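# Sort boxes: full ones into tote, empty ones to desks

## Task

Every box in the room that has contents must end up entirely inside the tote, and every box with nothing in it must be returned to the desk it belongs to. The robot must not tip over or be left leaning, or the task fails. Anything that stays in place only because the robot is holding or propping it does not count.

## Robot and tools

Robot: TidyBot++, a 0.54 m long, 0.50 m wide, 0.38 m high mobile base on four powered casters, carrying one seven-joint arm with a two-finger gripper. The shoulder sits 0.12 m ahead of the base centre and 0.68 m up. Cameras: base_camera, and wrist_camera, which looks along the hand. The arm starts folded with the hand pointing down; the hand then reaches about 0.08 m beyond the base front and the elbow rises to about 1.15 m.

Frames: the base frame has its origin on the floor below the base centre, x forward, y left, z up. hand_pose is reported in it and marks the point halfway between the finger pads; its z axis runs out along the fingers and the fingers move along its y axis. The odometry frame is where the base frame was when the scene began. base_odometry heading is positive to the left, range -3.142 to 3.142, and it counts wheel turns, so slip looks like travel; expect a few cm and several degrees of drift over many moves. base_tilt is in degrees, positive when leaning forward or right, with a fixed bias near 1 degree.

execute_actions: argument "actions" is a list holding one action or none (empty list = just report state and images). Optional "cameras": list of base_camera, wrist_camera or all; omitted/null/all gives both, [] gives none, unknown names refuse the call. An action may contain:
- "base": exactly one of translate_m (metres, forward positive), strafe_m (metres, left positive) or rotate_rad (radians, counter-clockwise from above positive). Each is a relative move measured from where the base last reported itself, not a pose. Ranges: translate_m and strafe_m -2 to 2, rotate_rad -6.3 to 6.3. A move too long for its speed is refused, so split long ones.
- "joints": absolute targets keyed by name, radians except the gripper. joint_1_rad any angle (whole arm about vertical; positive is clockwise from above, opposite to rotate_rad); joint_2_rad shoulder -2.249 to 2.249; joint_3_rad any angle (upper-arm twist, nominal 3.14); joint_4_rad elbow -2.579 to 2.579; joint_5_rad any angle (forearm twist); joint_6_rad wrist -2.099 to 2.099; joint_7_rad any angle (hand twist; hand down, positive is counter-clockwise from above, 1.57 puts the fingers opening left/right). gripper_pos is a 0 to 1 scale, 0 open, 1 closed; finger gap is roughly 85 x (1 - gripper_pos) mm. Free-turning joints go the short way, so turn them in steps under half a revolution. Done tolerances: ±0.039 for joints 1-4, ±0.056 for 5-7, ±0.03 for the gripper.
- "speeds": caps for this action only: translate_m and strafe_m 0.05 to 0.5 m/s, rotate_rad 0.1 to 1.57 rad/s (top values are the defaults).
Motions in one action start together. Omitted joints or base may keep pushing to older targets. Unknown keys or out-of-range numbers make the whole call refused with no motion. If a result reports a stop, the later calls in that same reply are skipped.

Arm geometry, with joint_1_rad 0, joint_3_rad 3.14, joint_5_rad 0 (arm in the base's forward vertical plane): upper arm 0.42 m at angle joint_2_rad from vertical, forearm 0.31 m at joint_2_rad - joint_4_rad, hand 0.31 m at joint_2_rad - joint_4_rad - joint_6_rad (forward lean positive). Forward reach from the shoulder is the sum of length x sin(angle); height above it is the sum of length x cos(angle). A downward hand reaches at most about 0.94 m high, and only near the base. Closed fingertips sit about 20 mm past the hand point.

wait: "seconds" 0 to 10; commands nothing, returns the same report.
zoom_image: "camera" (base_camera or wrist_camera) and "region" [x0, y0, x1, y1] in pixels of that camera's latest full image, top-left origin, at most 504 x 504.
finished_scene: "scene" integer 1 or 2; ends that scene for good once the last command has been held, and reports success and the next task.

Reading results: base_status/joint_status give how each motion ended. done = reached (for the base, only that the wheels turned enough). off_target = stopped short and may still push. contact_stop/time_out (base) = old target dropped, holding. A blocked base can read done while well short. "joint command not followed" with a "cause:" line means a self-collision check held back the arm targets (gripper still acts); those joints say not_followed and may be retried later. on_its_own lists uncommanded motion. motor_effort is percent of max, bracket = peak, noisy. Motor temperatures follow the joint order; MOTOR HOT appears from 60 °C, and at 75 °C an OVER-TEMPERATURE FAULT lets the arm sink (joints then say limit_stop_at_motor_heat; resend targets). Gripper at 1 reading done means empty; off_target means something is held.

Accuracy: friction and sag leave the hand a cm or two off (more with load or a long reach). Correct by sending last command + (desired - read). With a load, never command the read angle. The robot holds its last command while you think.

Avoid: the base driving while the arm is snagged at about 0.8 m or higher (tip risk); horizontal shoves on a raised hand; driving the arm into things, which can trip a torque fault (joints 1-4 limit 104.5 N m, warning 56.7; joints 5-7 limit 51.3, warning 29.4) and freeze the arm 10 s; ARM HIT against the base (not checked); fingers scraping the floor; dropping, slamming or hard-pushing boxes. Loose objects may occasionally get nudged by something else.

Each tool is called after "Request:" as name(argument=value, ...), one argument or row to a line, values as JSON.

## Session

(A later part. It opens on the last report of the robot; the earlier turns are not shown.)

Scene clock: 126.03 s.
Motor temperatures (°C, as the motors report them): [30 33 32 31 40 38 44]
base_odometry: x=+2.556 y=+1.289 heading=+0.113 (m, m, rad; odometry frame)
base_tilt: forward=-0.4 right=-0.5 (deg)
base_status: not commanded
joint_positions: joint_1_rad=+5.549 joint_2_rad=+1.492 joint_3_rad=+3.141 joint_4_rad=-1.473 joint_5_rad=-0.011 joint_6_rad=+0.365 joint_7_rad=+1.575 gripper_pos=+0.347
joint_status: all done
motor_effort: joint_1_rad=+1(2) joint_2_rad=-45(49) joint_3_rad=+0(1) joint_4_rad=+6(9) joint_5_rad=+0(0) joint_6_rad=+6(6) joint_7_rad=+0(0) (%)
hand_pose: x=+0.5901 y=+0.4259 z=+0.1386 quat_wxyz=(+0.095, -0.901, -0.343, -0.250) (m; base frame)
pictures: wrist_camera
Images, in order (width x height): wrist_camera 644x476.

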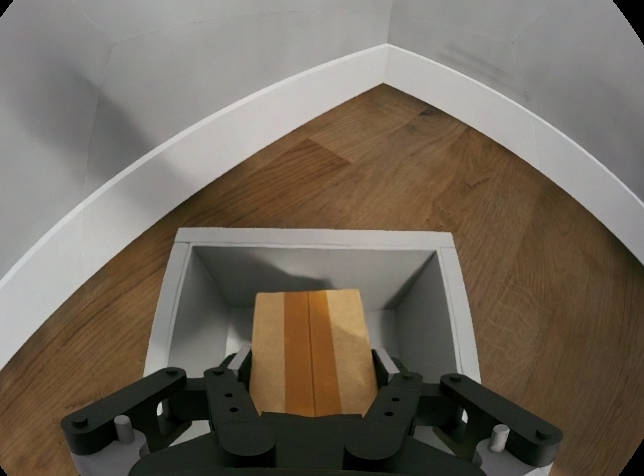

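Request:
execute_actions(
  actions=[
    {"joints":{"joint_2_rad":1.70,"joint_4_rad":-1.226,"joint_6_rad":0.52}},
  ],
  cameras=["wrist_camera"],
)

Scene clock: 128.17 s.
Motor temperatures (°C, as the motors report them): [30 33 32 31 40 38 44]
base_odometry: x=+2.556 y=+1.289 heading=+0.113 (m, m, rad; odometry frame)
base_tilt: forward=-0.5 right=-0.5 (deg)
base_status: not commanded
joint_positions: joint_1_rad=+5.549 joint_2_rad=+1.714 joint_3_rad=+3.141 joint_4_rad=-1.254 joint_5_rad=-0.011 joint_6_rad=+0.476 joint_7_rad=+1.574 gripper_pos=+0.347
joint_status: all done
motor_effort: joint_1_rad=+1(1) joint_2_rad=-45(48) joint_3_rad=-1(2) joint_4_rad=+6(7) joint_5_rad=-1(1) joint_6_rad=+7(7) joint_7_rad=+0(0) (%)
hand_pose: x=+0.6080 y=+0.4414 z=+0.0640 quat_wxyz=(+0.113, -0.886, -0.337, -0.298) (m; base frame)
pictures: wrist_camera
Images, in order (width x height): wrist_camera 644x476.

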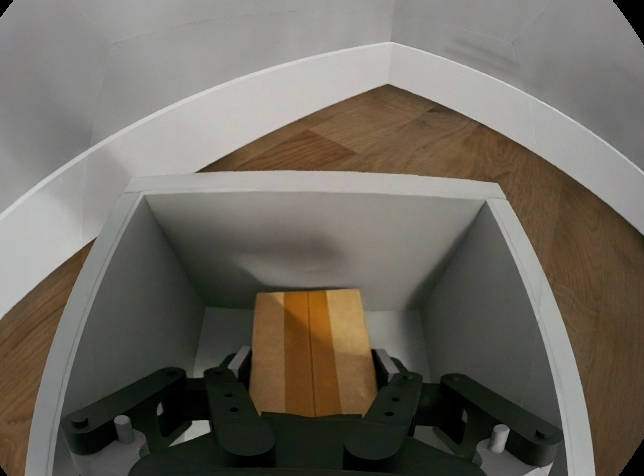

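Request:
execute_actions(
  actions=[
    {"joints":{"joint_2_rad":1.725,"joint_4_rad":-1.21}},
  ],
  cameras=["wrist_camera"],
)

Scene clock: 130.20 s.
Motor temperatures (°C, as the motors report them): [30 33 32 31 40 38 44]
base_odometry: x=+2.556 y=+1.289 heading=+0.113 (m, m, rad; odometry frame)
base_tilt: forward=-0.5 right=-0.5 (deg)
base_status: not commanded
joint_positions: joint_1_rad=+5.549 joint_2_rad=+1.731 joint_3_rad=+3.141 joint_4_rad=-1.235 joint_5_rad=-0.011 joint_6_rad=+0.478 joint_7_rad=+1.574 gripper_pos=+0.347
joint_status: all done
motor_effort: joint_1_rad=+1(1) joint_2_rad=-43(46) joint_3_rad=-1(1) joint_4_rad=+6(7) joint_5_rad=-1(1) joint_6_rad=+5(7) joint_7_rad=+0(0) (%)
hand_pose: x=+0.6088 y=+0.4421 z=+0.0583 quat_wxyz=(+0.114, -0.885, -0.336, -0.300) (m; base frame)
pictures: wrist_camera
Images, in order (width x height): wrist_camera 644x476.

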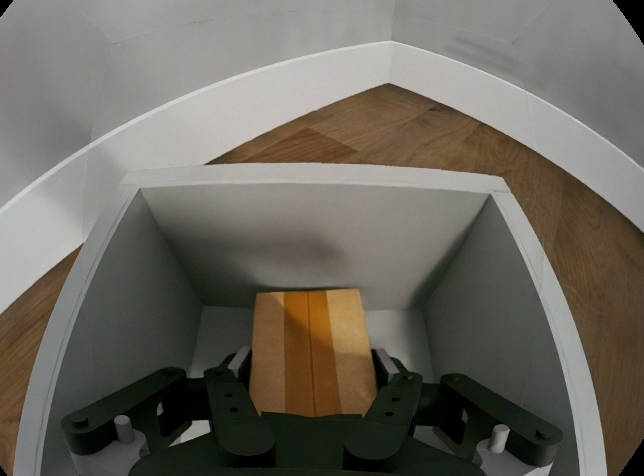

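The load dropped off the arm, so the box is resting on the tote floor. Releasing.

Request:
execute_actions(
  actions=[
    {"joints":{"gripper_pos":0.18}},
  ],
  cameras=["wrist_camera"],
)

Request:
execute_actions(
  actions=[
    {"joints":{"joint_2_rad":1.42,"joint_4_rad":-1.56,"joint_6_rad":0.33}},
  ],
  cameras=["wrist_camera"],
)

Scene clock: 131.90 s.
Motor temperatures (°C, as the motors report them): [30 33 32 31 40 38 44]
base_odometry: x=+2.556 y=+1.289 heading=+0.113 (m, m, rad; odometry frame)
base_tilt: forward=-0.5 right=-0.4 (deg)
base_status: not commanded
joint_positions: joint_1_rad=+5.549 joint_2_rad=+1.730 joint_3_rad=+3.141 joint_4_rad=-1.232 joint_5_rad=-0.011 joint_6_rad=+0.479 joint_7_rad=+1.574 gripper_pos=+0.180
joint_status: all done
motor_effort: joint_1_rad=+1(1) joint_2_rad=-43(46) joint_3_rad=+0(2) joint_4_rad=+6(7) joint_5_rad=-1(1) joint_6_rad=+5(7) joint_7_rad=+0(0) (%)
hand_pose: x=+0.6102 y=+0.4433 z=+0.0593 quat_wxyz=(+0.115, -0.885, -0.336, -0.302) (m; base frame)
pictures: wrist_camera
Images, in order (width x height): wrist_camera 644x476.

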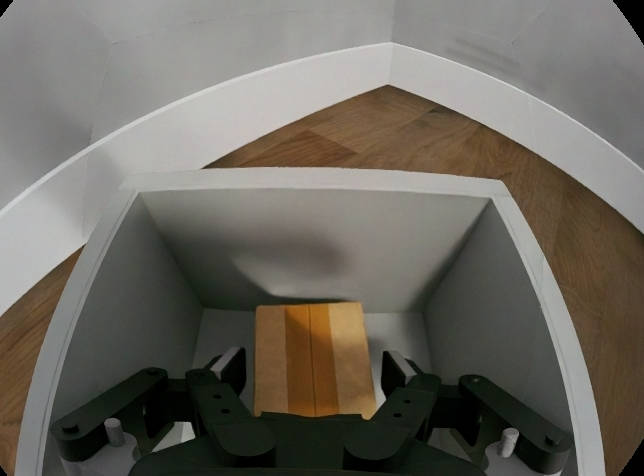

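Scene clock: 133.40 s.
Motor temperatures (°C, as the motors report them): [30 33 32 31 40 38 44]
base_odometry: x=+2.556 y=+1.289 heading=+0.113 (m, m, rad; odometry frame)
base_tilt: forward=-0.5 right=-0.4 (deg)
base_status: not commanded
joint_positions: joint_1_rad=+5.549 joint_2_rad=+1.423 joint_3_rad=+3.141 joint_4_rad=-1.537 joint_5_rad=-0.011 joint_6_rad=+0.371 joint_7_rad=+1.574 gripper_pos=+0.180
joint_status: all done
motor_effort: joint_1_rad=+0(1) joint_2_rad=-43(45) joint_3_rad=+0(0) joint_4_rad=+5(6) joint_5_rad=+0(0) joint_6_rad=+4(6) joint_7_rad=+0(0) (%)
hand_pose: x=+0.5910 y=+0.4265 z=+0.1697 quat_wxyz=(+0.097, -0.899, -0.342, -0.255) (m; base frame)
pictures: wrist_camera
Images, in order (width x height): wrist_camera 644x476.

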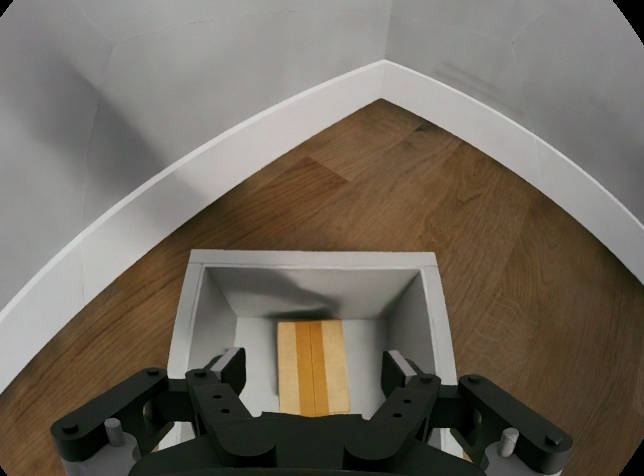

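Request:
execute_actions(
  actions=[
    {"base":{"translate_m":-0.03},"joints":{"joint_2_rad":-0.05,"joint_4_rad":-0.7,"joint_6_rad":-1.85,"gripper_pos":0.0}},
  ],
  cameras=[],
)

Request:
execute_actions(
  actions=[
    {"base":{"strafe_m":-1.1},"joints":{"joint_1_rad":6.30}},
  ],
)

Scene clock: 144.70 s.
Motor temperatures (°C, as the motors report them): [30 33 32 31 40 38 44]
base_odometry: x=+2.526 y=+1.286 heading=+0.113 (m, m, rad; odometry frame)
base_tilt: forward=-0.5 right=-0.4 (deg)
base_status: done
joint_positions: joint_1_rad=+5.554 joint_2_rad=-0.055 joint_3_rad=+3.141 joint_4_rad=-0.716 joint_5_rad=-0.011 joint_6_rad=-1.813 joint_7_rad=+1.574 gripper_pos=+0.000
joint_status: all done
motor_effort: joint_1_rad=+0(2) joint_2_rad=-12(50) joint_3_rad=+0(2) joint_4_rad=+13(18) joint_5_rad=-1(1) joint_6_rad=+5(6) joint_7_rad=-1(0) (%)
hand_pose: x=+0.3863 y=+0.2453 z=+1.1053 quat_wxyz=(+0.120, -0.881, -0.342, -0.304) (m; base frame)
pictures: none
No camera images: the call's "cameras" was empty. Leave "cameras" out to get every camera's image.

Scene clock: 148.27 s.
Motor temperatures (°C, as the motors report them): [30 33 32 31 40 38 44]
base_odometry: x=+2.649 y=+0.193 heading=+0.112 (m, m, rad; odometry frame)
base_tilt: forward=-0.5 right=-0.4 (deg)
base_status: done
joint_positions: joint_1_rad=+6.293 joint_2_rad=-0.051 joint_3_rad=+3.140 joint_4_rad=-0.716 joint_5_rad=-0.011 joint_6_rad=-1.813 joint_7_rad=+1.574 gripper_pos=+0.000
joint_status: all done
motor_effort: joint_1_rad=+0(1) joint_2_rad=-12(14) joint_3_rad=+0(3) joint_4_rad=+13(13) joint_5_rad=-1(1) joint_6_rad=+5(5) joint_7_rad=+0(0) (%)
hand_pose: x=+0.4835 y=+0.0016 z=+1.1038 quat_wxyz=(+0.003, -0.946, -0.001, -0.325) (m; base frame)
pictures: base_camera, wrist_camera
Images, in order (width x height): base_camera 644x364, wrist_camera 644x476.

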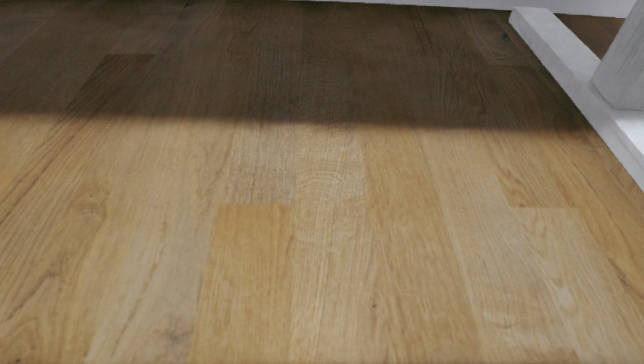

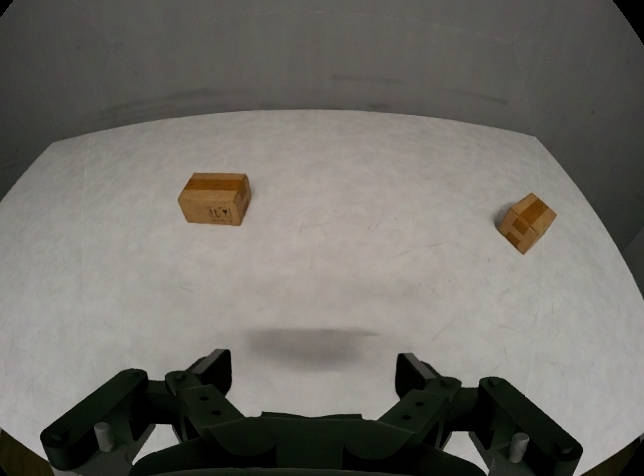

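Request:
zoom_image(
  camera="wrist_camera",
  region=[470, 170, 596, 270],
)

Request:
zoom_image(
  camera="wrist_camera",
  region=[150, 150, 276, 250],
)

Region (470, 170, 596, 270) of wrist_camera's 644x476 image, scaled by 4.000; it fills the top 400 rows of this view, and the rest is white.

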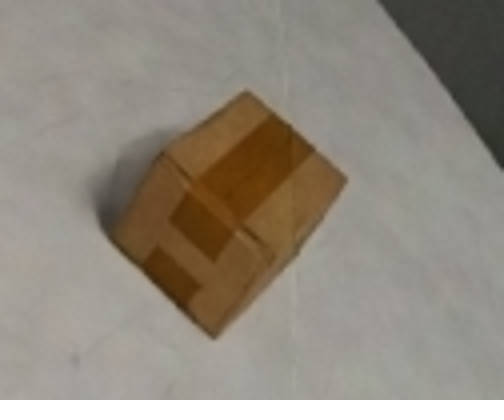

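Region (150, 150, 276, 250) of wrist_camera's 644x476 image, scaled by 4.000; it fills the top 400 rows of this view, and the rest is white.

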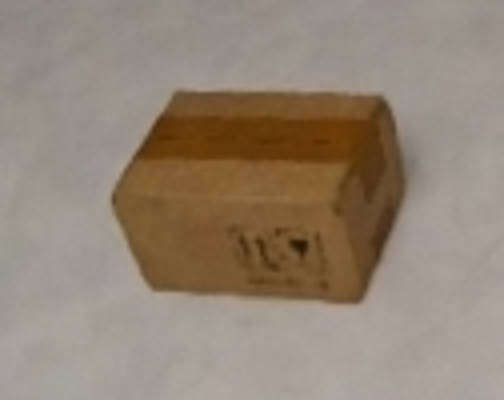

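Request:
execute_actions(
  actions=[
    {"base":{"translate_m":0.05},"joints":{"joint_1_rad":6.584,"joint_2_rad":0.175,"joint_4_rad":-0.91,"joint_5_rad":0.48,"joint_6_rad":-1.255,"joint_7_rad":1.02}},
  ],
  cameras=["wrist_camera"],
)

Scene clock: 158.73 s.
Motor temperatures (°C, as the motors report them): [30 33 32 31 40 38 44]
base_odometry: x=+2.699 y=+0.198 heading=+0.112 (m, m, rad; odometry frame)
base_tilt: forward=-0.5 right=-0.4 (deg)
base_status: done
joint_positions: joint_1_rad=+6.580 joint_2_rad=+0.179 joint_3_rad=+3.140 joint_4_rad=-0.900 joint_5_rad=+0.463 joint_6_rad=-1.293 joint_7_rad=+1.041 gripper_pos=+0.000
joint_status: all done
motor_effort: joint_1_rad=+0(1) joint_2_rad=-25(30) joint_3_rad=+0(2) joint_4_rad=+17(19) joint_5_rad=+3(3) joint_6_rad=+6(6) joint_7_rad=+0(0) (%)
hand_pose: x=+0.6101 y=-0.2879 z=+1.0485 quat_wxyz=(-0.184, -0.817, +0.384, -0.390) (m; base frame)
pictures: wrist_camera
Images, in order (width x height): wrist_camera 644x476.

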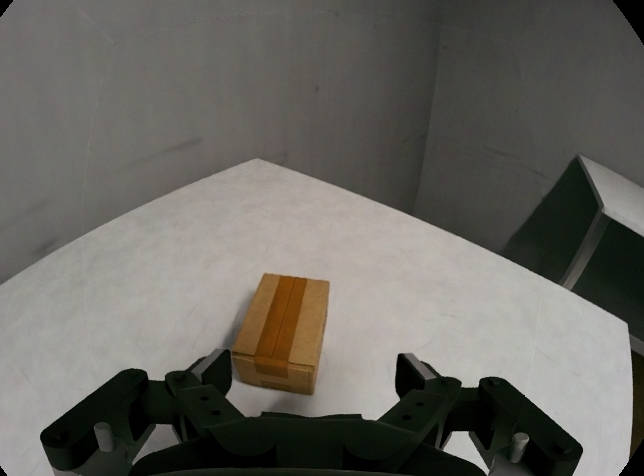

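Request:
execute_actions(
  actions=[
    {"joints":{"joint_1_rad":6.528}},
  ],
  cameras=["wrist_camera"],
)

Scene clock: 161.77 s.
Motor temperatures (°C, as the motors report them): [30 33 32 31 40 38 44]
base_odometry: x=+2.699 y=+0.198 heading=+0.112 (m, m, rad; odometry frame)
base_tilt: forward=-0.5 right=-0.4 (deg)
base_status: not commanded
joint_positions: joint_1_rad=+6.532 joint_2_rad=+0.179 joint_3_rad=+3.139 joint_4_rad=-0.900 joint_5_rad=+0.463 joint_6_rad=-1.293 joint_7_rad=+1.041 gripper_pos=+0.000
joint_status: all done
motor_effort: joint_1_rad=+1(1) joint_2_rad=-25(26) joint_3_rad=+0(1) joint_4_rad=+17(17) joint_5_rad=+3(3) joint_6_rad=+6(6) joint_7_rad=+0(0) (%)
hand_pose: x=+0.6236 y=-0.2636 z=+1.0485 quat_wxyz=(-0.174, -0.826, +0.364, -0.394) (m; base frame)
pictures: wrist_camera
Images, in order (width x height): wrist_camera 644x476.

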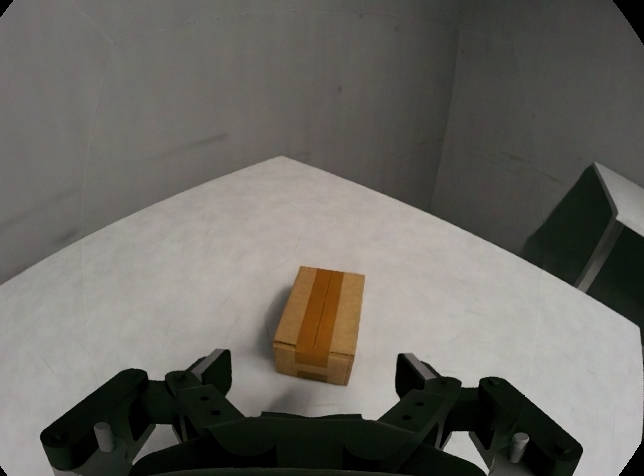

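Request:
execute_actions(
  actions=[
    {"joints":{"joint_1_rad":6.626,"joint_2_rad":0.289,"joint_4_rad":-0.948,"joint_6_rad":-1.095,"joint_7_rad":0.995}},
  ],
  cameras=["wrist_camera"],
)

Scene clock: 164.97 s.
Motor temperatures (°C, as the motors report them): [30 33 32 31 40 38 44]
base_odometry: x=+2.699 y=+0.198 heading=+0.112 (m, m, rad; odometry frame)
base_tilt: forward=-0.5 right=-0.5 (deg)
base_status: not commanded
joint_positions: joint_1_rad=+6.622 joint_2_rad=+0.294 joint_3_rad=+3.139 joint_4_rad=-0.933 joint_5_rad=+0.463 joint_6_rad=-1.134 joint_7_rad=+1.020 gripper_pos=+0.000
joint_status: all done
motor_effort: joint_1_rad=+0(1) joint_2_rad=-30(34) joint_3_rad=+1(1) joint_4_rad=+18(19) joint_5_rad=+3(3) joint_6_rad=+5(6) joint_7_rad=+0(0) (%)
hand_pose: x=+0.6695 y=-0.3249 z=+0.9970 quat_wxyz=(-0.188, -0.818, +0.377, -0.393) (m; base frame)
pictures: wrist_camera
Images, in order (width x height): wrist_camera 644x476.

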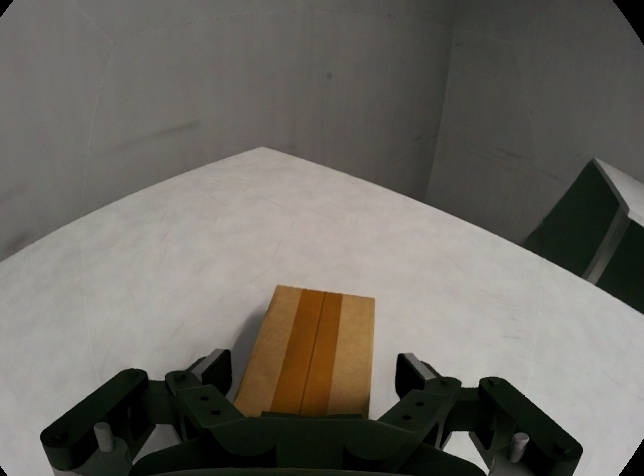

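Request:
execute_actions(
  actions=[
    {"joints":{"gripper_pos":1.0}},
  ],
  cameras=[],
)

Request:
execute_actions(
  actions=[
    {"joints":{"joint_2_rad":0.25,"joint_4_rad":-0.89}},
  ],
  cameras=["wrist_camera"],
)

Scene clock: 166.57 s.
Motor temperatures (°C, as the motors report them): [30 33 32 31 40 38 44]
base_odometry: x=+2.699 y=+0.198 heading=+0.112 (m, m, rad; odometry frame)
base_tilt: forward=-0.5 right=-0.4 (deg)
base_status: not commanded
joint_positions: joint_1_rad=+6.622 joint_2_rad=+0.292 joint_3_rad=+3.139 joint_4_rad=-0.934 joint_5_rad=+0.465 joint_6_rad=-1.132 joint_7_rad=+1.020 gripper_pos=+0.350
joint_status: gripper_pos off_target (ended at +0.350, target +1.000)
motor_effort: joint_1_rad=+0(2) joint_2_rad=-30(34) joint_3_rad=+0(2) joint_4_rad=+18(21) joint_5_rad=+3(4) joint_6_rad=+5(8) joint_7_rad=-1(1) (%)
hand_pose: x=+0.6692 y=-0.3250 z=+0.9980 quat_wxyz=(-0.189, -0.817, +0.376, -0.394) (m; base frame)
pictures: none
No camera images: the call's "cameras" was empty. Leave "cameras" out to get every camera's image.

Scene clock: 167.47 s.
Motor temperatures (°C, as the motors report them): [30 33 32 31 40 38 44]
base_odometry: x=+2.699 y=+0.198 heading=+0.112 (m, m, rad; odometry frame)
base_tilt: forward=-0.5 right=-0.5 (deg)
base_status: not commanded
joint_positions: joint_1_rad=+6.622 joint_2_rad=+0.282 joint_3_rad=+3.139 joint_4_rad=-0.926 joint_5_rad=+0.465 joint_6_rad=-1.132 joint_7_rad=+1.020 gripper_pos=+0.350
joint_status: all done
motor_effort: joint_1_rad=+1(0) joint_2_rad=-33(34) joint_3_rad=+1(0) joint_4_rad=+21(22) joint_5_rad=+4(4) joint_6_rad=+7(8) joint_7_rad=+0(0) (%)
hand_pose: x=+0.6666 y=-0.3241 z=+1.0091 quat_wxyz=(-0.188, -0.813, +0.377, -0.402) (m; base frame)
pictures: wrist_camera
Images, in order (width x height): wrist_camera 644x476.

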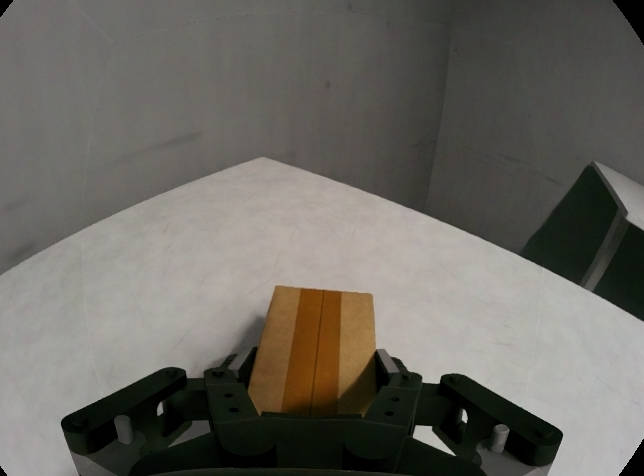

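Request:
execute_actions(
  actions=[
    {"base":{"translate_m":-0.03},"joints":{"joint_2_rad":-0.12,"joint_5_rad":-0.02,"joint_6_rad":-1.45,"joint_7_rad":1.595}},
  ],
  cameras=[],
)

Request:
execute_actions(
  actions=[
    {"base":{"strafe_m":1.10},"joints":{"joint_1_rad":5.54}},
  ],
)

Scene clock: 172.97 s.
Motor temperatures (°C, as the motors report them): [30 34 32 31 40 38 44]
base_odometry: x=+2.669 y=+0.195 heading=+0.112 (m, m, rad; odometry frame)
base_tilt: forward=-0.5 right=-0.5 (deg)
base_status: done
joint_positions: joint_1_rad=+6.625 joint_2_rad=-0.111 joint_3_rad=+3.139 joint_4_rad=-0.919 joint_5_rad=-0.003 joint_6_rad=-1.427 joint_7_rad=+1.573 gripper_pos=+0.350
joint_status: all done
motor_effort: joint_1_rad=+1(1) joint_2_rad=-15(39) joint_3_rad=+0(2) joint_4_rad=+18(24) joint_5_rad=-1(4) joint_6_rad=+9(9) joint_7_rad=+0(0) (%)
hand_pose: x=+0.5212 y=-0.1394 z=+1.1255 quat_wxyz=(-0.073, -0.886, +0.150, -0.432) (m; base frame)
pictures: none
No camera images: the call's "cameras" was empty. Leave "cameras" out to get every camera's image.

Scene clock: 176.53 s.
Motor temperatures (°C, as the motors report them): [30 33 32 31 40 38 44]
base_odometry: x=+2.547 y=+1.288 heading=+0.112 (m, m, rad; odometry frame)
base_tilt: forward=-0.5 right=-0.4 (deg)
base_status: done
joint_positions: joint_1_rad=+5.547 joint_2_rad=-0.106 joint_3_rad=+3.137 joint_4_rad=-0.919 joint_5_rad=-0.005 joint_6_rad=-1.428 joint_7_rad=+1.573 gripper_pos=+0.350
joint_status: all done
motor_effort: joint_1_rad=+0(1) joint_2_rad=-16(18) joint_3_rad=+1(3) joint_4_rad=+18(19) joint_5_rad=+0(2) joint_6_rad=+9(9) joint_7_rad=+0(1) (%)
hand_pose: x=+0.4326 y=+0.2906 z=+1.1231 quat_wxyz=(+0.159, -0.839, -0.327, -0.405) (m; base frame)
pictures: base_camera, wrist_camera
Images, in order (width x height): base_camera 644x364, wrist_camera 644x476.

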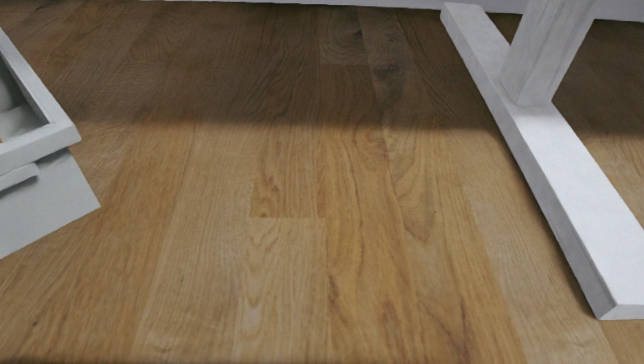

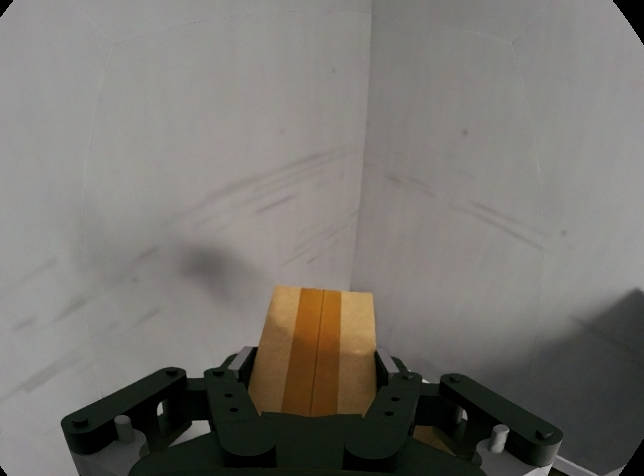

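Request:
execute_actions(
  actions=[
    {"joints":{"joint_2_rad":0.7,"joint_4_rad":-1.88,"joint_6_rad":0.0}},
  ],
  cameras=[],
)

Request:
execute_actions(
  actions=[
    {"joints":{"joint_2_rad":1.25,"joint_6_rad":0.535}},
  ],
  cameras=["wrist_camera"],
)

Scene clock: 181.07 s.
Motor temperatures (°C, as the motors report them): [30 33 32 31 40 38 44]
base_odometry: x=+2.547 y=+1.288 heading=+0.112 (m, m, rad; odometry frame)
base_tilt: forward=-0.5 right=-0.5 (deg)
base_status: not commanded
joint_positions: joint_1_rad=+5.547 joint_2_rad=+0.712 joint_3_rad=+3.137 joint_4_rad=-1.870 joint_5_rad=-0.005 joint_6_rad=-0.051 joint_7_rad=+1.573 gripper_pos=+0.350
joint_status: all done
motor_effort: joint_1_rad=+1(1) joint_2_rad=-39(44) joint_3_rad=+0(0) joint_4_rad=+12(20) joint_5_rad=+0(1) joint_6_rad=+6(9) joint_7_rad=+0(0) (%)
hand_pose: x=+0.5562 y=+0.4015 z=+0.4622 quat_wxyz=(+0.093, -0.903, -0.348, -0.234) (m; base frame)
pictures: none
No camera images: the call's "cameras" was empty. Leave "cameras" out to get every camera's image.

Scene clock: 182.87 s.
Motor temperatures (°C, as the motors report them): [30 34 32 31 40 38 44]
base_odometry: x=+2.547 y=+1.288 heading=+0.112 (m, m, rad; odometry frame)
base_tilt: forward=-0.5 right=-0.5 (deg)
base_status: not commanded
joint_positions: joint_1_rad=+5.547 joint_2_rad=+1.265 joint_3_rad=+3.137 joint_4_rad=-1.870 joint_5_rad=-0.005 joint_6_rad=+0.485 joint_7_rad=+1.573 gripper_pos=+0.350
joint_status: all done
motor_effort: joint_1_rad=+0(1) joint_2_rad=-41(45) joint_3_rad=-1(1) joint_4_rad=+3(12) joint_5_rad=+0(0) joint_6_rad=+5(7) joint_7_rad=+0(0) (%)
hand_pose: x=+0.5246 y=+0.3719 z=+0.2198 quat_wxyz=(+0.089, -0.905, -0.348, -0.227) (m; base frame)
pictures: wrist_camera
Images, in order (width x height): wrist_camera 644x476.

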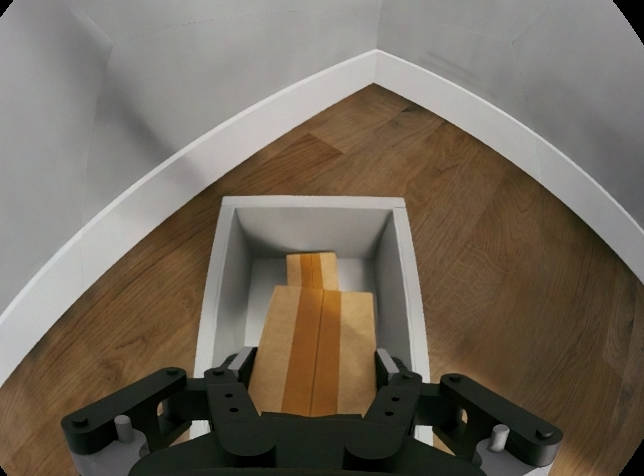

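Request:
execute_actions(
  actions=[
    {"joints":{"joint_2_rad":1.49,"joint_4_rad":-1.722,"joint_6_rad":0.702}},
  ],
  cameras=[],
)

Request:
execute_actions(
  actions=[
    {"joints":{"joint_2_rad":1.645,"joint_4_rad":-1.56,"joint_6_rad":0.735}},
  ],
  cameras=["wrist_camera"],
)

Scene clock: 188.90 s.
Motor temperatures (°C, as the motors report them): [30 34 32 31 40 38 44]
base_odometry: x=+2.547 y=+1.288 heading=+0.112 (m, m, rad; odometry frame)
base_tilt: forward=-0.5 right=-0.5 (deg)
base_status: not commanded
joint_positions: joint_1_rad=+5.547 joint_2_rad=+1.509 joint_3_rad=+3.137 joint_4_rad=-1.748 joint_5_rad=-0.005 joint_6_rad=+0.651 joint_7_rad=+1.573 gripper_pos=+0.350
joint_status: all done
motor_effort: joint_1_rad=+0(1) joint_2_rad=-41(44) joint_3_rad=-1(0) joint_4_rad=+1(3) joint_5_rad=+0(1) joint_6_rad=+5(5) joint_7_rad=+0(0) (%)
hand_pose: x=+0.5191 y=+0.3665 z=+0.1278 quat_wxyz=(+0.096, -0.900, -0.346, -0.246) (m; base frame)
pictures: none
No camera images: the call's "cameras" was empty. Leave "cameras" out to get every camera's image.

Scene clock: 190.27 s.
Motor temperatures (°C, as the motors report them): [30 34 32 31 40 38 44]
base_odometry: x=+2.547 y=+1.288 heading=+0.112 (m, m, rad; odometry frame)
base_tilt: forward=-0.5 right=-0.5 (deg)
base_status: not commanded
joint_positions: joint_1_rad=+5.547 joint_2_rad=+1.664 joint_3_rad=+3.137 joint_4_rad=-1.584 joint_5_rad=-0.005 joint_6_rad=+0.683 joint_7_rad=+1.573 gripper_pos=+0.350
joint_status: all done
motor_effort: joint_1_rad=+0(0) joint_2_rad=-41(44) joint_3_rad=-1(0) joint_4_rad=+2(3) joint_5_rad=-1(1) joint_6_rad=+6(7) joint_7_rad=+0(0) (%)
hand_pose: x=+0.5287 y=+0.3750 z=+0.0693 quat_wxyz=(+0.103, -0.895, -0.343, -0.265) (m; base frame)
pictures: wrist_camera
Images, in order (width x height): wrist_camera 644x476.

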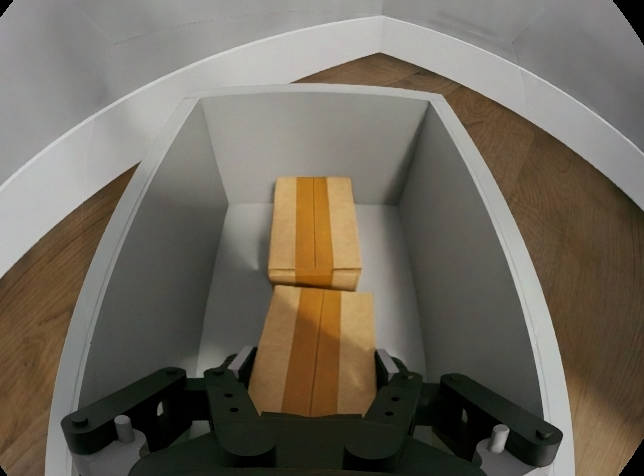

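Request:
execute_actions(
  actions=[
    {"joints":{"joint_2_rad":1.685,"joint_4_rad":-1.525,"joint_6_rad":0.77}},
  ],
  cameras=["wrist_camera"],
)

Scene clock: 191.57 s.
Motor temperatures (°C, as the motors report them): [30 34 32 31 40 38 44]
base_odometry: x=+2.547 y=+1.288 heading=+0.112 (m, m, rad; odometry frame)
base_tilt: forward=-0.5 right=-0.5 (deg)
base_status: not commanded
joint_positions: joint_1_rad=+5.547 joint_2_rad=+1.693 joint_3_rad=+3.137 joint_4_rad=-1.548 joint_5_rad=-0.005 joint_6_rad=+0.722 joint_7_rad=+1.573 gripper_pos=+0.350
joint_status: all done
motor_effort: joint_1_rad=+1(1) joint_2_rad=-41(41) joint_3_rad=-1(1) joint_4_rad=+2(3) joint_5_rad=+0(1) joint_6_rad=+6(7) joint_7_rad=+0(0) (%)
hand_pose: x=+0.5376 y=+0.3829 z=+0.0645 quat_wxyz=(+0.111, -0.889, -0.341, -0.285) (m; base frame)
pictures: wrist_camera
Images, in order (width x height): wrist_camera 644x476.

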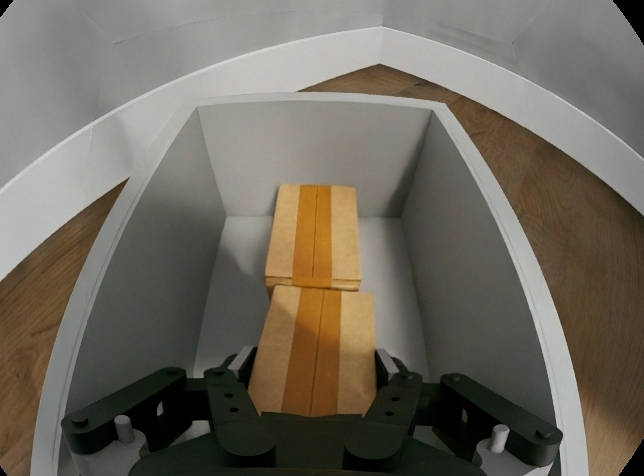

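Request:
execute_actions(
  actions=[
    {"joints":{"joint_2_rad":1.71,"joint_4_rad":-1.515}},
  ],
  cameras=[],
)

Scene clock: 192.50 s.
Motor temperatures (°C, as the motors report them): [30 34 32 31 40 38 44]
base_odometry: x=+2.547 y=+1.288 heading=+0.112 (m, m, rad; odometry frame)
base_tilt: forward=-0.5 right=-0.5 (deg)
base_status: not commanded
joint_positions: joint_1_rad=+5.547 joint_2_rad=+1.699 joint_3_rad=+3.137 joint_4_rad=-1.540 joint_5_rad=-0.005 joint_6_rad=+0.728 joint_7_rad=+1.573 gripper_pos=+0.350
joint_status: all done
motor_effort: joint_1_rad=+0(1) joint_2_rad=-38(42) joint_3_rad=-1(0) joint_4_rad=+2(2) joint_5_rad=+0(0) joint_6_rad=+5(7) joint_7_rad=+0(0) (%)
hand_pose: x=+0.5397 y=+0.3848 z=+0.0637 quat_wxyz=(+0.112, -0.888, -0.340, -0.289) (m; base frame)
pictures: none
No camera images: the call's "cameras" was empty. Leave "cameras" out to get every camera's image.

Contact. Releasing and lifting out.

Request:
execute_actions(
  actions=[
    {"joints":{"gripper_pos":0.18}},
  ],
  cameras=[],
)

Request:
execute_actions(
  actions=[
    {"joints":{"joint_2_rad":1.38,"joint_4_rad":-1.84,"joint_6_rad":0.55}},
  ],
  cameras=["wrist_camera"],
)

Scene clock: 194.43 s.
Motor temperatures (°C, as the motors report them): [30 34 32 31 40 38 44]
base_odometry: x=+2.547 y=+1.288 heading=+0.112 (m, m, rad; odometry frame)
base_tilt: forward=-0.5 right=-0.4 (deg)
base_status: not commanded
joint_positions: joint_1_rad=+5.547 joint_2_rad=+1.700 joint_3_rad=+3.137 joint_4_rad=-1.539 joint_5_rad=-0.005 joint_6_rad=+0.728 joint_7_rad=+1.573 gripper_pos=+0.180
joint_status: all done
motor_effort: joint_1_rad=+0(1) joint_2_rad=-38(38) joint_3_rad=-1(1) joint_4_rad=+1(2) joint_5_rad=-1(0) joint_6_rad=+5(6) joint_7_rad=+0(0) (%)
hand_pose: x=+0.5397 y=+0.3848 z=+0.0631 quat_wxyz=(+0.112, -0.888, -0.340, -0.289) (m; base frame)
pictures: none
No camera images: the call's "cameras" was empty. Leave "cameras" out to get every camera's image.

Scene clock: 195.90 s.
Motor temperatures (°C, as the motors report them): [30 34 32 31 40 38 44]
base_odometry: x=+2.547 y=+1.288 heading=+0.112 (m, m, rad; odometry frame)
base_tilt: forward=-0.5 right=-0.5 (deg)
base_status: not commanded
joint_positions: joint_1_rad=+5.547 joint_2_rad=+1.382 joint_3_rad=+3.137 joint_4_rad=-1.818 joint_5_rad=-0.005 joint_6_rad=+0.591 joint_7_rad=+1.573 gripper_pos=+0.180
joint_status: all done
motor_effort: joint_1_rad=+0(0) joint_2_rad=-38(41) joint_3_rad=-1(0) joint_4_rad=+2(2) joint_5_rad=-1(1) joint_6_rad=+4(6) joint_7_rad=+0(0) (%)
hand_pose: x=+0.5267 y=+0.3735 z=+0.1788 quat_wxyz=(+0.096, -0.901, -0.346, -0.245) (m; base frame)
pictures: wrist_camera
Images, in order (width x height): wrist_camera 644x476.

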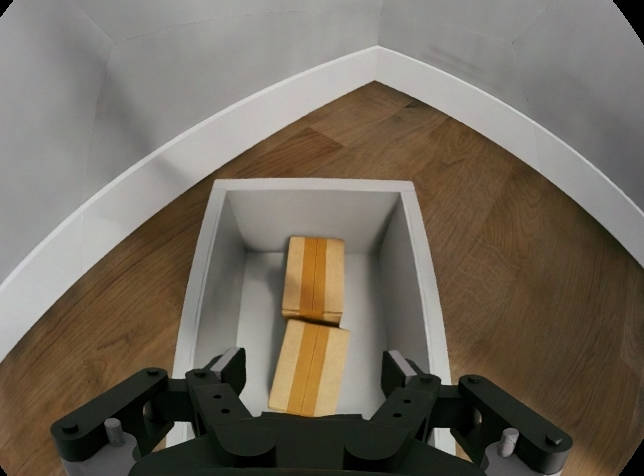

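Request:
execute_actions(
  actions=[
    {"joints":{"joint_2_rad":-0.05,"joint_4_rad":-1.0,"joint_6_rad":-1.245,"gripper_pos":0.0}},
  ],
  cameras=[],
)

Request:
execute_actions(
  actions=[
    {"base":{"strafe_m":-1.24},"joints":{"joint_1_rad":6.378,"joint_5_rad":-1.02,"joint_7_rad":2.73}},
  ],
)

Scene clock: 207.13 s.
Motor temperatures (°C, as the motors report them): [30 34 32 31 40 38 44]
base_odometry: x=+2.547 y=+1.288 heading=+0.112 (m, m, rad; odometry frame)
base_tilt: forward=-0.5 right=-0.5 (deg)
base_status: not commanded
joint_positions: joint_1_rad=+5.547 joint_2_rad=-0.054 joint_3_rad=+3.137 joint_4_rad=-1.017 joint_5_rad=-0.005 joint_6_rad=-1.205 joint_7_rad=+1.573 gripper_pos=+0.000
joint_status: all done
motor_effort: joint_1_rad=+0(1) joint_2_rad=-17(45) joint_3_rad=+1(1) joint_4_rad=+17(17) joint_5_rad=+0(0) joint_6_rad=+7(7) joint_7_rad=-1(0) (%)
hand_pose: x=+0.4810 y=+0.3346 z=+1.1059 quat_wxyz=(+0.171, -0.824, -0.321, -0.435) (m; base frame)
pictures: none
No camera images: the call's "cameras" was empty. Leave "cameras" out to get every camera's image.

Scene clock: 211.20 s.
Motor temperatures (°C, as the motors report them): [30 34 32 31 40 38 44]
base_odometry: x=+2.685 y=+0.056 heading=+0.112 (m, m, rad; odometry frame)
base_tilt: forward=-0.5 right=-0.4 (deg)
base_status: done
joint_positions: joint_1_rad=+6.372 joint_2_rad=-0.048 joint_3_rad=+3.136 joint_4_rad=-1.017 joint_5_rad=-1.001 joint_6_rad=-1.206 joint_7_rad=+2.708 gripper_pos=+0.000
joint_status: all done
motor_effort: joint_1_rad=+0(0) joint_2_rad=-16(19) joint_3_rad=+1(2) joint_4_rad=+16(18) joint_5_rad=-6(6) joint_6_rad=+6(7) joint_7_rad=+0(0) (%)
hand_pose: x=+0.5574 y=+0.2103 z=+1.2135 quat_wxyz=(+0.157, -0.643, -0.439, -0.607) (m; base frame)
pictures: base_camera, wrist_camera
Images, in order (width x height): base_camera 644x364, wrist_camera 644x476.

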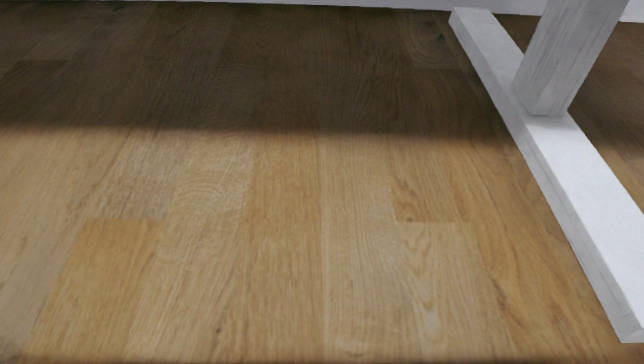

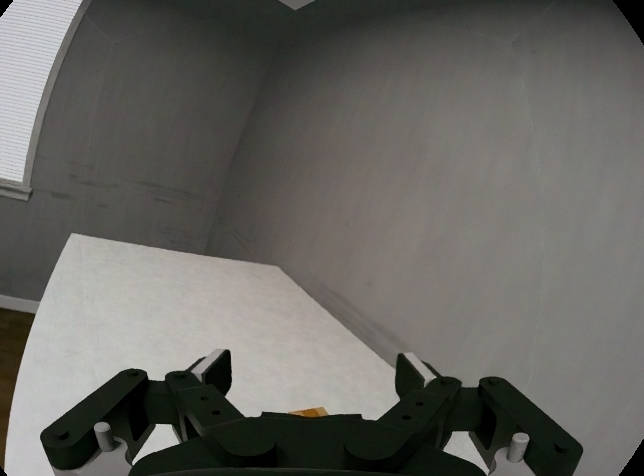

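Request:
execute_actions(
  actions=[
    {"base":{"translate_m":0.04},"joints":{"joint_2_rad":0.142,"joint_4_rad":-1.222}},
  ],
  cameras=["wrist_camera"],
)

Scene clock: 213.27 s.
Motor temperatures (°C, as the motors report them): [30 34 32 31 40 38 44]
base_odometry: x=+2.725 y=+0.060 heading=+0.112 (m, m, rad; odometry frame)
base_tilt: forward=-0.5 right=-0.3 (deg)
base_status: done
joint_positions: joint_1_rad=+6.372 joint_2_rad=+0.145 joint_3_rad=+3.136 joint_4_rad=-1.216 joint_5_rad=-1.005 joint_6_rad=-1.206 joint_7_rad=+2.708 gripper_pos=+0.000
joint_status: all done
motor_effort: joint_1_rad=+0(1) joint_2_rad=-23(31) joint_3_rad=+0(1) joint_4_rad=+18(20) joint_5_rad=-7(8) joint_6_rad=+3(6) joint_7_rad=+0(0) (%)
hand_pose: x=+0.6470 y=+0.2030 z=+1.0348 quat_wxyz=(+0.252, -0.745, -0.390, -0.479) (m; base frame)
pictures: wrist_camera
Images, in order (width x height): wrist_camera 644x476.

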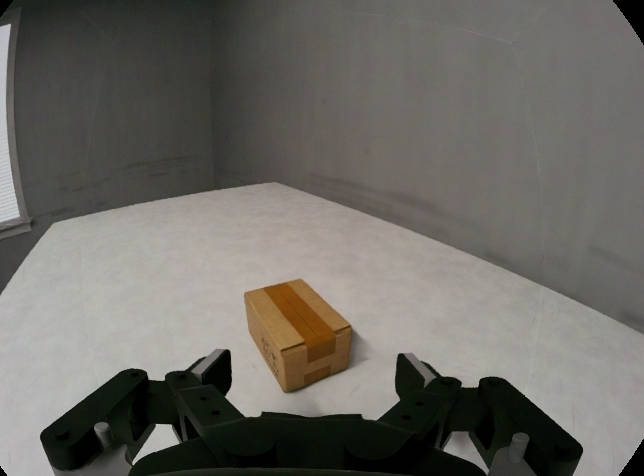

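Request:
execute_actions(
  actions=[
    {"joints":{"joint_1_rad":6.199,"joint_2_rad":0.21,"joint_4_rad":-1.262,"joint_5_rad":-0.96,"joint_6_rad":-0.972}},
  ],
  cameras=["wrist_camera"],
)

Scene clock: 217.80 s.
Motor temperatures (°C, as the motors report them): [30 34 32 31 40 38 44]
base_odometry: x=+2.725 y=+0.060 heading=+0.112 (m, m, rad; odometry frame)
base_tilt: forward=-0.5 right=-0.5 (deg)
base_status: not commanded
joint_positions: joint_1_rad=+6.204 joint_2_rad=+0.206 joint_3_rad=+3.136 joint_4_rad=-1.242 joint_5_rad=-0.980 joint_6_rad=-1.012 joint_7_rad=+2.708 gripper_pos=+0.000
joint_status: all done
motor_effort: joint_1_rad=+0(1) joint_2_rad=-28(29) joint_3_rad=-1(2) joint_4_rad=+19(19) joint_5_rad=-7(7) joint_6_rad=+3(3) joint_7_rad=+0(0) (%)
hand_pose: x=+0.6782 y=+0.2684 z=+1.0068 quat_wxyz=(+0.250, -0.740, -0.393, -0.486) (m; base frame)
pictures: wrist_camera
Images, in order (width x height): wrist_camera 644x476.

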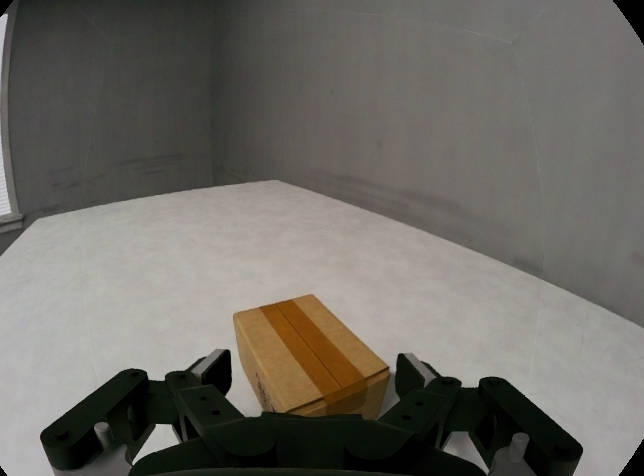

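Request:
execute_actions(
  actions=[
    {"base":{"strafe_m":0.01},"joints":{"joint_2_rad":0.232,"joint_4_rad":-1.268}},
  ],
  cameras=["wrist_camera"],
)

Scene clock: 220.20 s.
Motor temperatures (°C, as the motors report them): [30 34 32 31 40 38 44]
base_odometry: x=+2.724 y=+0.070 heading=+0.112 (m, m, rad; odometry frame)
base_tilt: forward=-0.6 right=-0.4 (deg)
base_status: done
joint_positions: joint_1_rad=+6.201 joint_2_rad=+0.223 joint_3_rad=+3.136 joint_4_rad=-1.246 joint_5_rad=-0.979 joint_6_rad=-1.010 joint_7_rad=+2.708 gripper_pos=+0.000
joint_status: all done
motor_effort: joint_1_rad=+0(2) joint_2_rad=-27(29) joint_3_rad=-1(3) joint_4_rad=+18(19) joint_5_rad=-7(7) joint_6_rad=+3(3) joint_7_rad=+0(0) (%)
hand_pose: x=+0.6830 y=+0.2699 z=+0.9950 quat_wxyz=(+0.253, -0.744, -0.392, -0.478) (m; base frame)
pictures: wrist_camera
Images, in order (width x height): wrist_camera 644x476.

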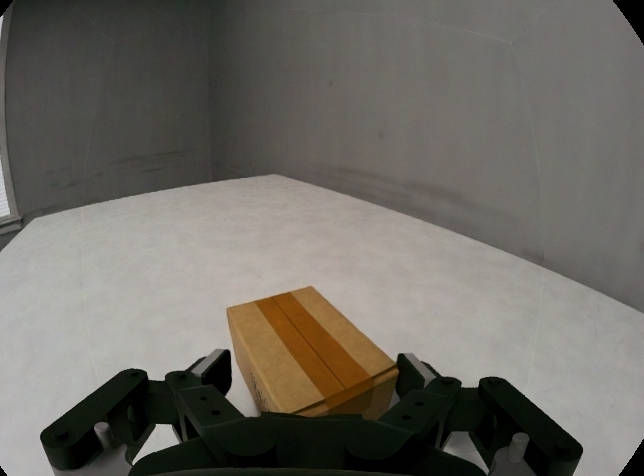

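Request:
execute_actions(
  actions=[
    {"joints":{"gripper_pos":1.0}},
  ],
  cameras=["wrist_camera"],
)

Scene clock: 221.67 s.
Motor temperatures (°C, as the motors report them): [30 34 32 31 40 38 44]
base_odometry: x=+2.724 y=+0.070 heading=+0.112 (m, m, rad; odometry frame)
base_tilt: forward=-0.5 right=-0.4 (deg)
base_status: not commanded
joint_positions: joint_1_rad=+6.202 joint_2_rad=+0.220 joint_3_rad=+3.136 joint_4_rad=-1.246 joint_5_rad=-0.979 joint_6_rad=-1.007 joint_7_rad=+2.708 gripper_pos=+0.329
joint_status: gripper_pos off_target (ended at +0.329, target +1.000)
motor_effort: joint_1_rad=+1(1) joint_2_rad=-26(28) joint_3_rad=-1(2) joint_4_rad=+17(19) joint_5_rad=-6(7) joint_6_rad=+2(4) joint_7_rad=-1(2) (%)
hand_pose: x=+0.6829 y=+0.2692 z=+0.9971 quat_wxyz=(+0.252, -0.744, -0.391, -0.480) (m; base frame)
pictures: wrist_camera
Images, in order (width x height): wrist_camera 644x476.

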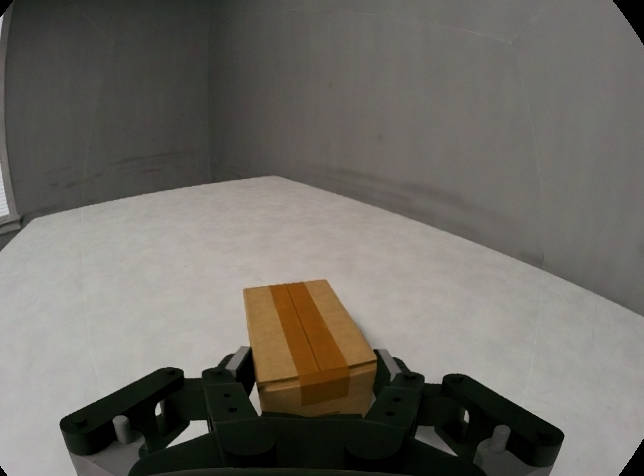

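Request:
execute_actions(
  actions=[
    {"joints":{"joint_2_rad":0.175}},
  ],
  cameras=["wrist_camera"],
)

Scene clock: 223.17 s.
Motor temperatures (°C, as the motors report them): [30 34 32 31 40 38 44]
base_odometry: x=+2.724 y=+0.070 heading=+0.112 (m, m, rad; odometry frame)
base_tilt: forward=-0.5 right=-0.4 (deg)
base_status: not commanded
joint_positions: joint_1_rad=+6.202 joint_2_rad=+0.202 joint_3_rad=+3.136 joint_4_rad=-1.261 joint_5_rad=-0.969 joint_6_rad=-1.007 joint_7_rad=+2.708 gripper_pos=+0.329
joint_status: all done
motor_effort: joint_1_rad=+1(0) joint_2_rad=-30(29) joint_3_rad=-1(1) joint_4_rad=+21(21) joint_5_rad=-8(9) joint_6_rad=+4(4) joint_7_rad=+0(0) (%)
hand_pose: x=+0.6762 y=+0.2671 z=+0.9981 quat_wxyz=(+0.247, -0.744, -0.394, -0.480) (m; base frame)
pictures: wrist_camera
Images, in order (width x height): wrist_camera 644x476.

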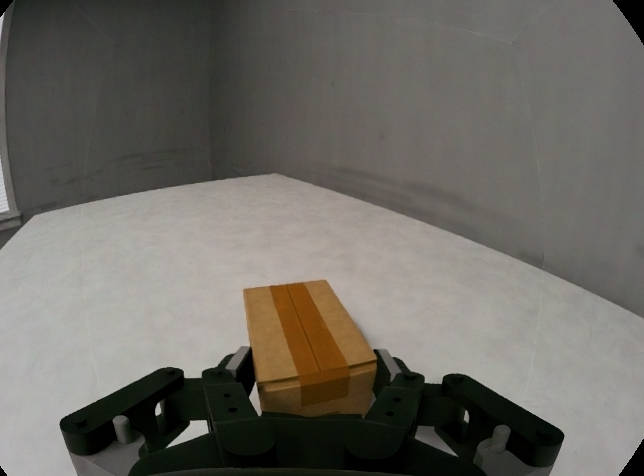

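Request:
execute_actions(
  actions=[
    {"joints":{"gripper_pos":0.0,"joint_2_rad":0.205}},
  ],
  cameras=[],
)

Request:
execute_actions(
  actions=[
    {"base":{"strafe_m":0.027},"joints":{"joint_2_rad":0.243,"joint_4_rad":-1.205}},
  ],
  cameras=["wrist_camera"],
)

Scene clock: 226.00 s.
Motor temperatures (°C, as the motors report them): [30 34 32 31 40 38 44]
base_odometry: x=+2.724 y=+0.070 heading=+0.112 (m, m, rad; odometry frame)
base_tilt: forward=-0.4 right=-0.4 (deg)
base_status: not commanded
joint_positions: joint_1_rad=+6.202 joint_2_rad=+0.205 joint_3_rad=+3.136 joint_4_rad=-1.261 joint_5_rad=-0.969 joint_6_rad=-1.007 joint_7_rad=+2.708 gripper_pos=+0.000
joint_status: all done
motor_effort: joint_1_rad=+0(1) joint_2_rad=-27(30) joint_3_rad=-1(2) joint_4_rad=+19(21) joint_5_rad=-6(8) joint_6_rad=+3(4) joint_7_rad=+0(1) (%)
hand_pose: x=+0.6772 y=+0.2672 z=+0.9962 quat_wxyz=(+0.247, -0.745, -0.393, -0.479) (m; base frame)
pictures: none
No camera images: the call's "cameras" was empty. Leave "cameras" out to get every camera's image.

Scene clock: 226.83 s.
Motor temperatures (°C, as the motors report them): [30 34 32 31 40 38 44]
base_odometry: x=+2.722 y=+0.097 heading=+0.111 (m, m, rad; odometry frame)
base_tilt: forward=-0.6 right=-0.5 (deg)
base_status: done
joint_positions: joint_1_rad=+6.195 joint_2_rad=+0.234 joint_3_rad=+3.135 joint_4_rad=-1.219 joint_5_rad=-0.969 joint_6_rad=-1.007 joint_7_rad=+2.708 gripper_pos=+0.000
joint_status: all done
motor_effort: joint_1_rad=+0(2) joint_2_rad=-28(29) joint_3_rad=-1(2) joint_4_rad=+18(19) joint_5_rad=-6(7) joint_6_rad=+3(3) joint_7_rad=+0(0) (%)
hand_pose: x=+0.6883 y=+0.2721 z=+1.0001 quat_wxyz=(+0.247, -0.740, -0.397, -0.483) (m; base frame)
pictures: wrist_camera
Images, in order (width x height): wrist_camera 644x476.

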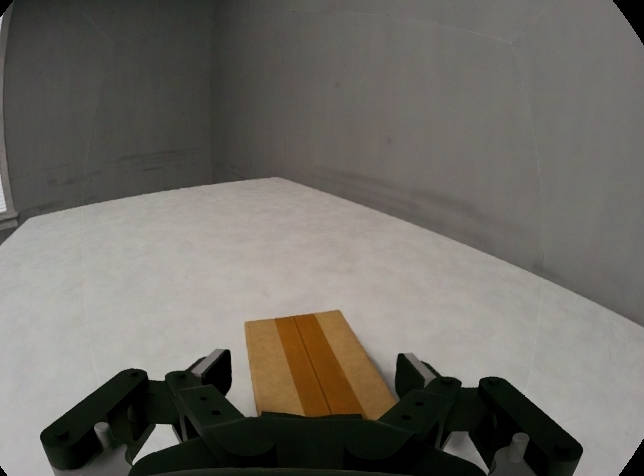

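Request:
execute_actions(
  actions=[
    {"joints":{"joint_2_rad":0.255}},
  ],
  cameras=[],
)

Request:
execute_actions(
  actions=[
    {"joints":{"gripper_pos":1.0}},
  ],
  cameras=["wrist_camera"],
)

Scene clock: 228.20 s.
Motor temperatures (°C, as the motors report them): [30 34 32 31 40 38 44]
base_odometry: x=+2.722 y=+0.097 heading=+0.111 (m, m, rad; odometry frame)
base_tilt: forward=-0.5 right=-0.5 (deg)
base_status: not commanded
joint_positions: joint_1_rad=+6.195 joint_2_rad=+0.244 joint_3_rad=+3.135 joint_4_rad=-1.219 joint_5_rad=-0.969 joint_6_rad=-1.007 joint_7_rad=+2.708 gripper_pos=+0.000
joint_status: all done
motor_effort: joint_1_rad=+0(0) joint_2_rad=-29(29) joint_3_rad=-2(1) joint_4_rad=+19(19) joint_5_rad=-6(7) joint_6_rad=+3(3) joint_7_rad=+0(0) (%)
hand_pose: x=+0.6915 y=+0.2724 z=+0.9940 quat_wxyz=(+0.249, -0.743, -0.396, -0.479) (m; base frame)
pictures: none
No camera images: the call's "cameras" was empty. Leave "cameras" out to get every camera's image.

Scene clock: 229.30 s.
Motor temperatures (°C, as the motors report them): [30 34 32 31 40 38 44]
base_odometry: x=+2.722 y=+0.097 heading=+0.111 (m, m, rad; odometry frame)
base_tilt: forward=-0.5 right=-0.4 (deg)
base_status: not commanded
joint_positions: joint_1_rad=+6.195 joint_2_rad=+0.244 joint_3_rad=+3.135 joint_4_rad=-1.218 joint_5_rad=-0.969 joint_6_rad=-1.007 joint_7_rad=+2.708 gripper_pos=+0.347
joint_status: gripper_pos off_target (ended at +0.347, target +1.000)
motor_effort: joint_1_rad=+0(1) joint_2_rad=-28(29) joint_3_rad=-1(2) joint_4_rad=+18(20) joint_5_rad=-5(7) joint_6_rad=+4(4) joint_7_rad=+0(1) (%)
hand_pose: x=+0.6917 y=+0.2723 z=+0.9944 quat_wxyz=(+0.248, -0.743, -0.396, -0.479) (m; base frame)
pictures: wrist_camera
Images, in order (width x height): wrist_camera 644x476.

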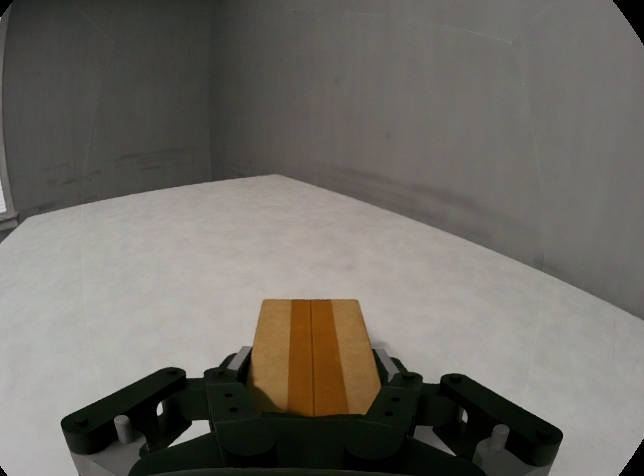

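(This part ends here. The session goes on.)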